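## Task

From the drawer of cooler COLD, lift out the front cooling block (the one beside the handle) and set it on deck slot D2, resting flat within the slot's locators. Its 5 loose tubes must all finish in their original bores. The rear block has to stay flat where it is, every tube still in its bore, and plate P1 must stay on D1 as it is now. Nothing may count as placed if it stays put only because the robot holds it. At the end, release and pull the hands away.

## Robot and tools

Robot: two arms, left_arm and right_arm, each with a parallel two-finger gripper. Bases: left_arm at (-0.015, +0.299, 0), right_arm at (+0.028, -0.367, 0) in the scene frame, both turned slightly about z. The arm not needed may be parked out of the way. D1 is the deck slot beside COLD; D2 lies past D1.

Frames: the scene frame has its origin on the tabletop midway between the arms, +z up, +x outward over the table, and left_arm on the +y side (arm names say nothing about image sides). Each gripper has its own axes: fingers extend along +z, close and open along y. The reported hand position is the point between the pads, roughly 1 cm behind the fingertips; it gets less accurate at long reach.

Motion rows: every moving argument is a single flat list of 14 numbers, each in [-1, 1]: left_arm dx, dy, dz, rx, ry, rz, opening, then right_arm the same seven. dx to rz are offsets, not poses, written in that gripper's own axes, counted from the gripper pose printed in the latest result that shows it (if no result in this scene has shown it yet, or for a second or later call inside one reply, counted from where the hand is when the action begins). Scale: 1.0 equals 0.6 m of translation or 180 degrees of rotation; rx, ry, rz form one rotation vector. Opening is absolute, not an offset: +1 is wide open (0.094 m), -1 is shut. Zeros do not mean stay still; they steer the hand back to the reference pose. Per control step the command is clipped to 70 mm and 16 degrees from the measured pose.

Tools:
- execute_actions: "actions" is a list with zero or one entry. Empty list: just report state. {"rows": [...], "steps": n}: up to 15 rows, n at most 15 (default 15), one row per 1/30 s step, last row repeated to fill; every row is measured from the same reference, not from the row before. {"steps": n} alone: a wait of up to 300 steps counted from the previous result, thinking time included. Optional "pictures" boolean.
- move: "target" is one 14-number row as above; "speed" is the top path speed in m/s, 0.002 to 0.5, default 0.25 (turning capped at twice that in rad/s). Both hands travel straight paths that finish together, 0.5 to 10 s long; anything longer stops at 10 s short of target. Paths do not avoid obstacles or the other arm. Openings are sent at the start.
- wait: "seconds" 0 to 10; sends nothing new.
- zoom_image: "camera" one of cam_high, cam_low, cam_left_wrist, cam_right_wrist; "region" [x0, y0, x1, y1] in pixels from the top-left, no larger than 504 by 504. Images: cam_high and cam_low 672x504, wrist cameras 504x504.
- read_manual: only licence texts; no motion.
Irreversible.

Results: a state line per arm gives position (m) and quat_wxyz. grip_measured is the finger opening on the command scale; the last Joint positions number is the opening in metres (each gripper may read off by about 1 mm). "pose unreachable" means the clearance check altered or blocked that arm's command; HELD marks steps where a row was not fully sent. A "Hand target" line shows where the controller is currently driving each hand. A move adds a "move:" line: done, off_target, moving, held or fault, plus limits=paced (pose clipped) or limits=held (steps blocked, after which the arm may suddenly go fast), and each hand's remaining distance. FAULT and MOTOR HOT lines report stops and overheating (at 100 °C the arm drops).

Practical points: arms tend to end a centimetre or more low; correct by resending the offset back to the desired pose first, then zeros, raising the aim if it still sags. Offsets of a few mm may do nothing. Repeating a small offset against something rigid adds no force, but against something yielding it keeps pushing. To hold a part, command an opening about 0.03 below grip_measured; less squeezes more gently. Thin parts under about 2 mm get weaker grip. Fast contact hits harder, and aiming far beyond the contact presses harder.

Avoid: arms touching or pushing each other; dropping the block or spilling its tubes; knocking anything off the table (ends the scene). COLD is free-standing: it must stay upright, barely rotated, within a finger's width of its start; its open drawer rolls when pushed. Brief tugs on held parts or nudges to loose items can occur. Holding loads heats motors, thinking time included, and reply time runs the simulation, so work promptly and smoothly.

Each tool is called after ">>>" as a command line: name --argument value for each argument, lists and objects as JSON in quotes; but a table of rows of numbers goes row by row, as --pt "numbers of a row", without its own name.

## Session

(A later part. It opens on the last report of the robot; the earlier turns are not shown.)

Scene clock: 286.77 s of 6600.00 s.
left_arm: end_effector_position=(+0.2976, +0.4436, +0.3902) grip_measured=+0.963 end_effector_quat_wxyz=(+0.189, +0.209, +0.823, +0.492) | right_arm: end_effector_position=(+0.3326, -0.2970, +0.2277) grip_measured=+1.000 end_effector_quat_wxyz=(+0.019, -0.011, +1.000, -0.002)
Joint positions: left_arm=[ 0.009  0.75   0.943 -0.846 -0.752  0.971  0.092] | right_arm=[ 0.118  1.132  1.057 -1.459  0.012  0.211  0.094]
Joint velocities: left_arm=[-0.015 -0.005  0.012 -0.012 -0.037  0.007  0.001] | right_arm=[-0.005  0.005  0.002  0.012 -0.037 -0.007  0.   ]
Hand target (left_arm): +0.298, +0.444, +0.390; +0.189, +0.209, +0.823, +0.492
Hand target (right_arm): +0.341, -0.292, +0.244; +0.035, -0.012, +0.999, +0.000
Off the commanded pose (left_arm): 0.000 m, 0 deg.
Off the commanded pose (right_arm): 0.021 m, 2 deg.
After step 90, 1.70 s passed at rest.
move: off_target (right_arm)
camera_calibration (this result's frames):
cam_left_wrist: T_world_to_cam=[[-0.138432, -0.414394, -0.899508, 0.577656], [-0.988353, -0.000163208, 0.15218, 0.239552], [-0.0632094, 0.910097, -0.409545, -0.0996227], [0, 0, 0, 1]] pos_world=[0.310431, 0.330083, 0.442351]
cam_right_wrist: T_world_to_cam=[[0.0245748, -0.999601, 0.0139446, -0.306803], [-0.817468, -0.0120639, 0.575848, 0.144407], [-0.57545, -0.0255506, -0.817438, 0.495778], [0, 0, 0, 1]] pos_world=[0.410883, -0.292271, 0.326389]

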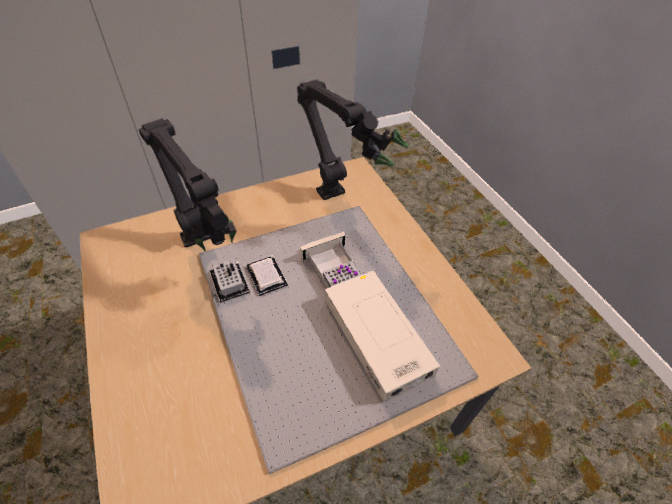

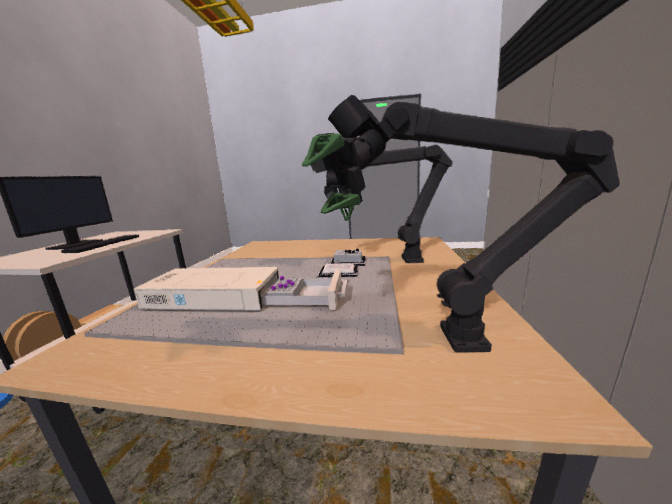

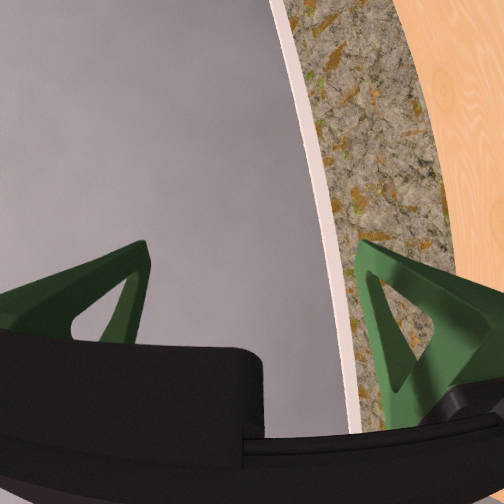

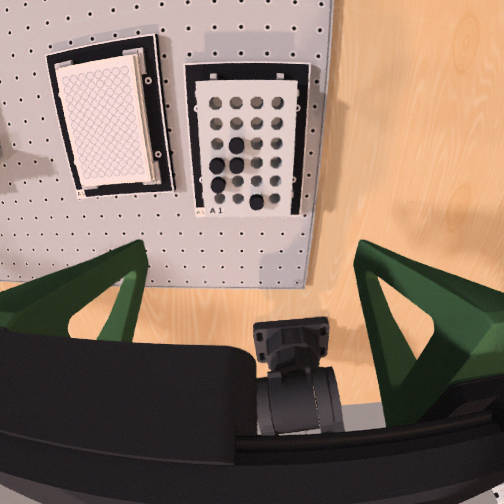

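>>> move --target '[0,0,0,0,0,0,0.96, 0.03,-0.2,0.15,0,0,0,1]' --speed 0.15

>>> zoom_image --camera "cam_right_wrist" --region '[0, 40, 240, 280]'

Scene clock: 291.73 s of 6600.00 s.
left_arm: end_effector_position=(+0.2976, +0.4436, +0.3902) grip_measured=+0.963 end_effector_quat_wxyz=(+0.189, +0.209, +0.823, +0.492) | right_arm: end_effector_position=(+0.3206, -0.4129, +0.1431) grip_measured=+1.000 end_effector_quat_wxyz=(+0.024, -0.006, +1.000, +0.003)
Joint positions: left_arm=[ 0.009  0.75   0.943 -0.846 -0.752  0.971  0.092] | right_arm=[-0.278  1.124  0.824 -1.224 -0.013 -0.174  0.094]
Joint velocities: left_arm=[-0.015 -0.005 -0.022 -0.007  0.081  0.037 -0.   ] | right_arm=[-0.015 -0.005  0.007  0.012 -0.007 -0.066  0.   ]
Hand target (left_arm): +0.298, +0.444, +0.390; +0.189, +0.209, +0.823, +0.492
Hand target (right_arm): +0.321, -0.415, +0.137; +0.019, -0.011, +1.000, +0.006
Off the commanded pose (left_arm): 0.000 m, 0 deg.
Off the commanded pose (right_arm): 0.007 m, 1 deg.
After step 90, 0.40 s passed at rest.
move: done
camera_calibration (this result's frames):
cam_left_wrist: T_world_to_cam=[[-0.138432, -0.414394, -0.899508, 0.577656], [-0.988353, -0.000163208, 0.15218, 0.239552], [-0.0632094, 0.910097, -0.409545, -0.0996227], [0, 0, 0, 1]] pos_world=[0.310431, 0.330083, 0.442351]
cam_right_wrist: T_world_to_cam=[[0.0137662, -0.999895, 0.00445831, -0.416497], [-0.823742, -0.00881335, 0.566897, 0.186564], [-0.566798, -0.0114765, -0.823777, 0.420721], [0, 0, 0, 1]] pos_world=[0.397878, -0.409981, 0.242674]

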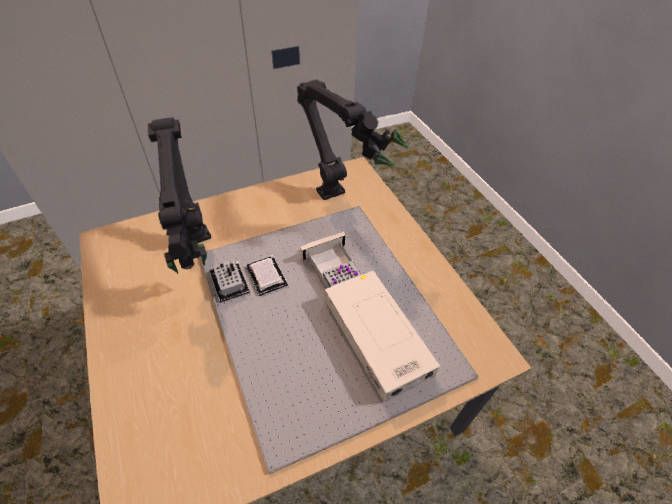

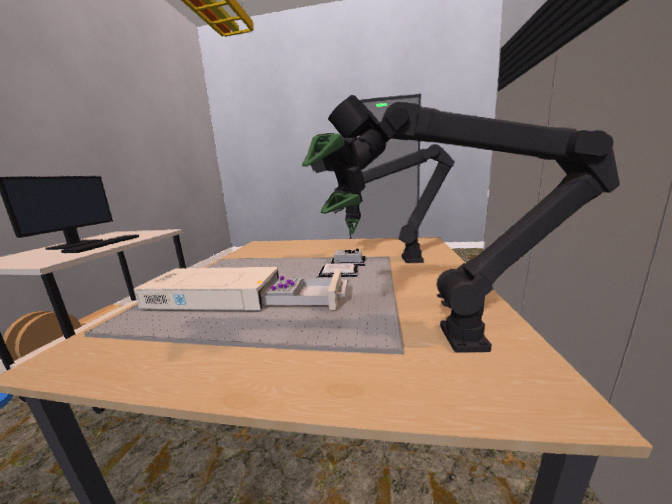

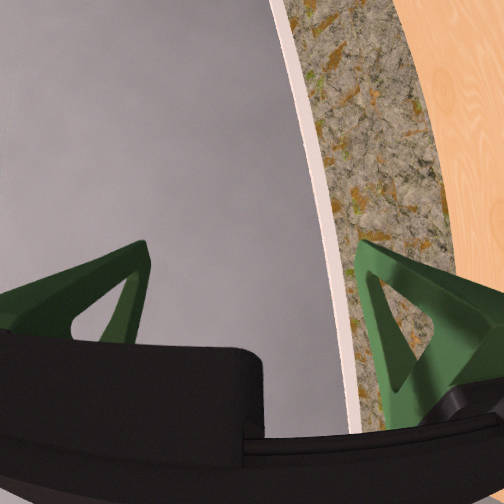

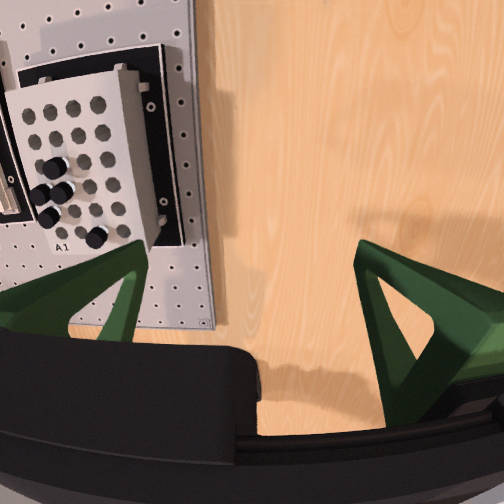

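Region (0, 40, 240, 280) of cam_right_wrist's 504x504 image, scaled by 2.100, with more detail than that image has.

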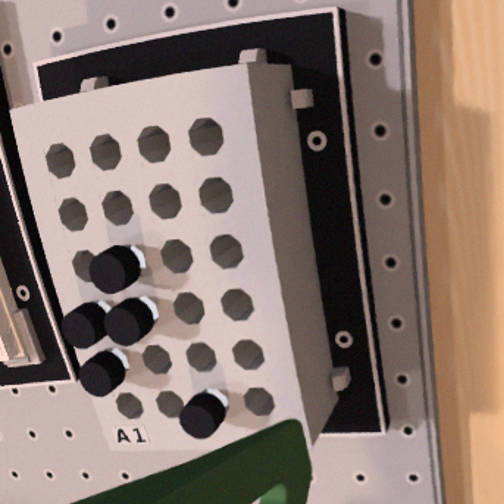

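>>> zoom_image --camera "cam_right_wrist" --region '[110, 60, 200, 250]'

Region (110, 60, 200, 250) of cam_right_wrist's 504x504 image, scaled by 2.653, with more detail than that image has; it fills the left 239 columns of this view, and the rest is white.

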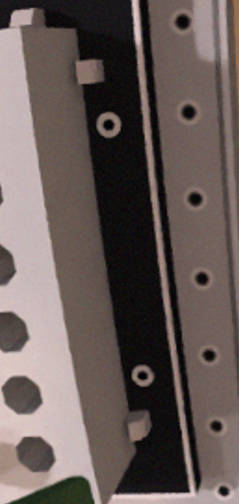

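>>> move --target '[0,0,0,0,0,0,0.96, 0.15,0.13,0.02,0,0,0.5,1]' --speed 0.3

Scene clock: 300.90 s of 6600.00 s.
left_arm: end_effector_position=(+0.2976, +0.4436, +0.3902) grip_measured=+0.963 end_effector_quat_wxyz=(+0.189, +0.209, +0.823, +0.492) | right_arm: end_effector_position=(+0.2368, -0.3391, +0.1264) grip_measured=+1.000 end_effector_quat_wxyz=(+0.021, +0.701, +0.712, +0.020)
Joint positions: left_arm=[ 0.009  0.75   0.943 -0.846 -0.752  0.971  0.092] | right_arm=[ 0.026  0.857  0.621 -1.279  0.009  1.698  0.094]
Joint velocities: left_arm=[-0.015 -0.005  0.012 -0.002  0.022  0.022 -0.   ] | right_arm=[-0.005 -0.005 -0.012 -0.012 -0.081  0.037  0.   ]
Hand target (left_arm): +0.298, +0.444, +0.390; +0.189, +0.209, +0.823, +0.492
Hand target (right_arm): +0.232, -0.337, +0.124; +0.019, +0.702, +0.711, +0.014
Off the commanded pose (left_arm): 0.000 m, 0 deg.
Off the commanded pose (right_arm): 0.007 m, 1 deg.
After step 90, 2.87 s passed at rest.
move: done
camera_calibration (this result's frames):
cam_left_wrist: T_world_to_cam=[[-0.138432, -0.414394, -0.899508, 0.577656], [-0.988353, -0.000163208, 0.15218, 0.239552], [-0.0632094, 0.910097, -0.409545, -0.0996227], [0, 0, 0, 1]] pos_world=[0.310431, 0.330083, 0.442351]
cam_right_wrist: T_world_to_cam=[[-0.998744, -0.0172503, -0.0470333, 0.237965], [-0.0421843, 0.795995, 0.603832, 0.210843], [0.027022, 0.605058, -0.795723, 0.425222], [0, 0, 0, 1]] pos_world=[0.23507, -0.421009, 0.222238]

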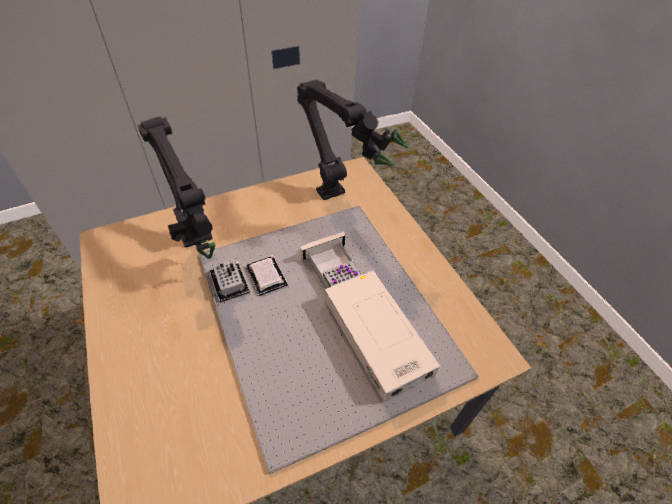

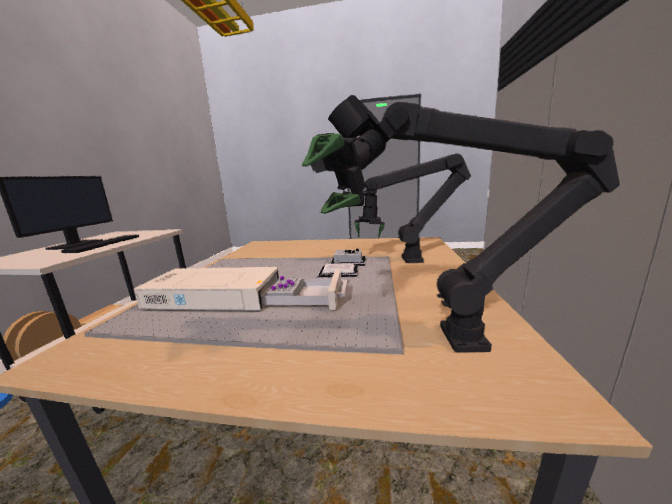

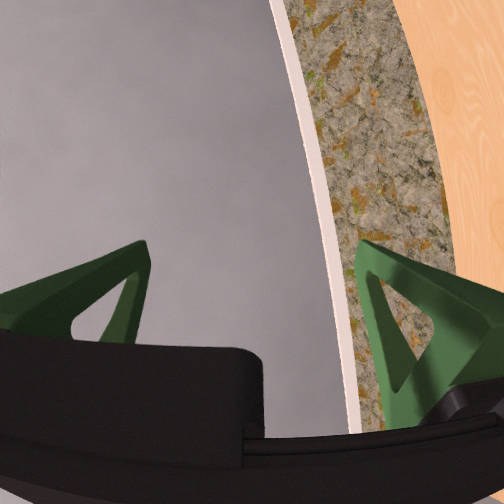

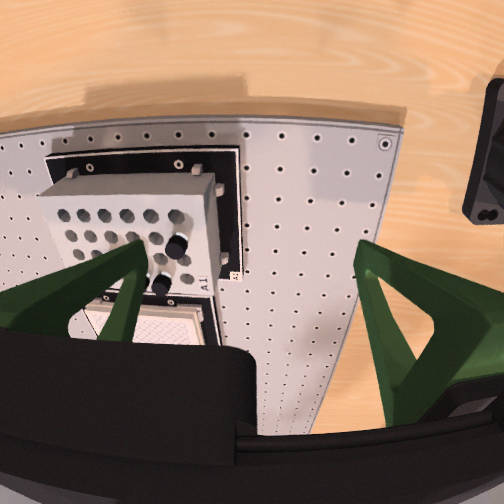

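>>> zoom_image --camera "cam_right_wrist" --region '[150, 145, 260, 300]'

>>> zoom_image --camera "cam_right_wrist" --region '[35, 145, 250, 215]'

Region (150, 145, 260, 300) of cam_right_wrist's 504x504 image, scaled by 3.252, with more detail than that image has; it fills the left 358 columns of this view, and the rest is white.

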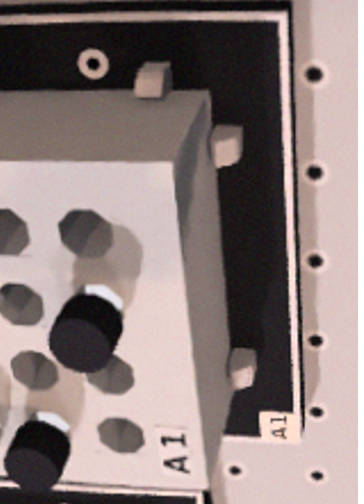

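Region (35, 145, 250, 215) of cam_right_wrist's 504x504 image, scaled by 2.344, with more detail than that image has; it fills the top 164 rows of this view, and the rest is white.

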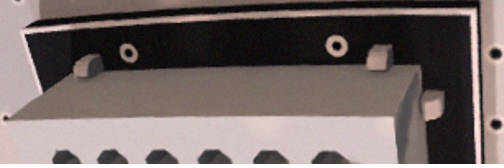

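>>> move --target '[0,0,0,0,0,0,0.96, -0.2,0,-0.12,0,0,0,1]' --speed 0.3

>>> finished_scene --scene 1

Scene clock: 307.63 s of 6600.00 s.
left_arm: end_effector_position=(+0.2976, +0.4436, +0.3902) grip_measured=+0.963 end_effector_quat_wxyz=(+0.189, +0.209, +0.823, +0.492) | right_arm: end_effector_position=(+0.2257, -0.4515, +0.1859) grip_measured=+1.000 end_effector_quat_wxyz=(+0.008, +0.706, +0.708, +0.024)
Joint positions: left_arm=[ 0.009  0.75   0.943 -0.846 -0.752  0.971  0.092] | right_arm=[-0.55   0.86   0.781 -1.46  -0.04   1.134  0.094]
Joint velocities: left_arm=[-0.005 -0.005 -0.002  0.022  0.051  0.007 -0.002] | right_arm=[-0.005 -0.005  0.002 -0.012  0.007 -0.051  0.   ]
Hand target (left_arm): +0.298, +0.444, +0.390; +0.189, +0.209, +0.823, +0.492
Hand target (right_arm): +0.232, -0.456, +0.198; +0.016, +0.702, +0.712, +0.029
Off the commanded pose (left_arm): 0.000 m, 0 deg.
Off the commanded pose (right_arm): 0.017 m, 2 deg.
After step 90, 2.50 s passed at rest.
move: off_target (right_arm)
camera_calibration (this result's frames):
cam_left_wrist: T_world_to_cam=[[-0.138432, -0.414394, -0.899508, 0.577656], [-0.988353, -0.000163208, 0.15218, 0.239552], [-0.0632094, 0.910097, -0.409545, -0.0996227], [0, 0, 0, 1]] pos_world=[0.310431, 0.330083, 0.442351]
cam_right_wrist: T_world_to_cam=[[-0.999369, -0.00482935, -0.0351847, 0.231305], [-0.0257369, 0.781162, 0.623797, 0.249801], [0.0244724, 0.624309, -0.780794, 0.547343], [0, 0, 0, 1]] pos_world=[0.224193, -0.535729, 0.279675]

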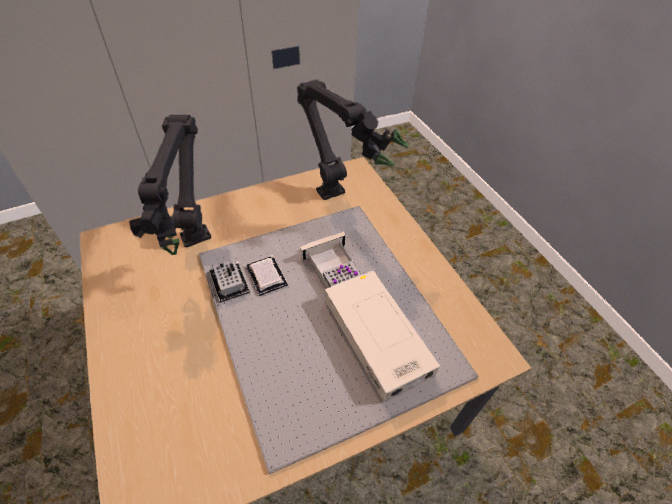

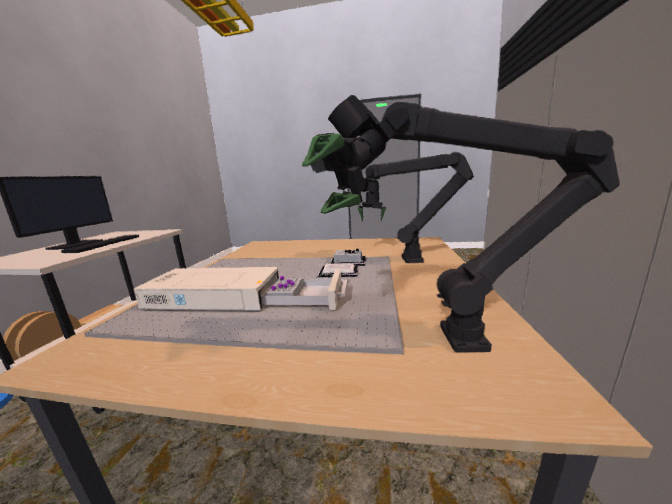

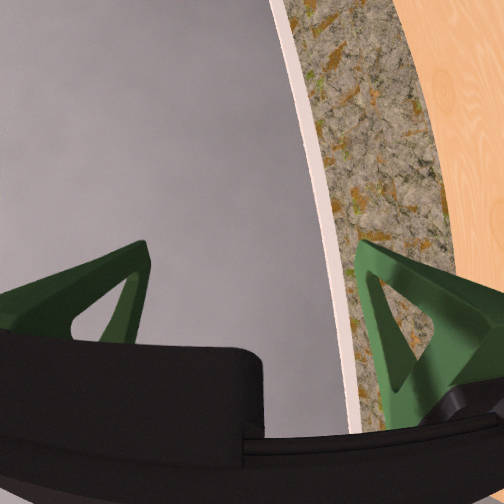

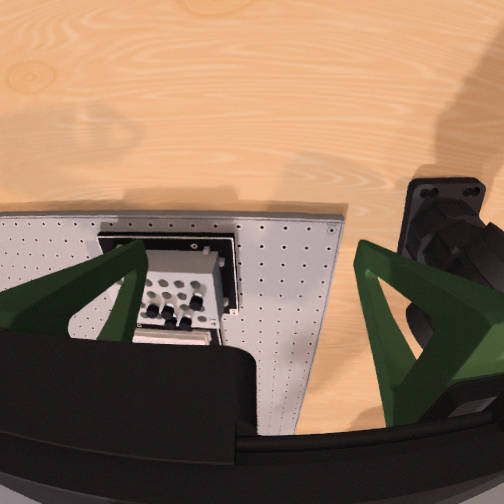

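The scene is finished: the task was done.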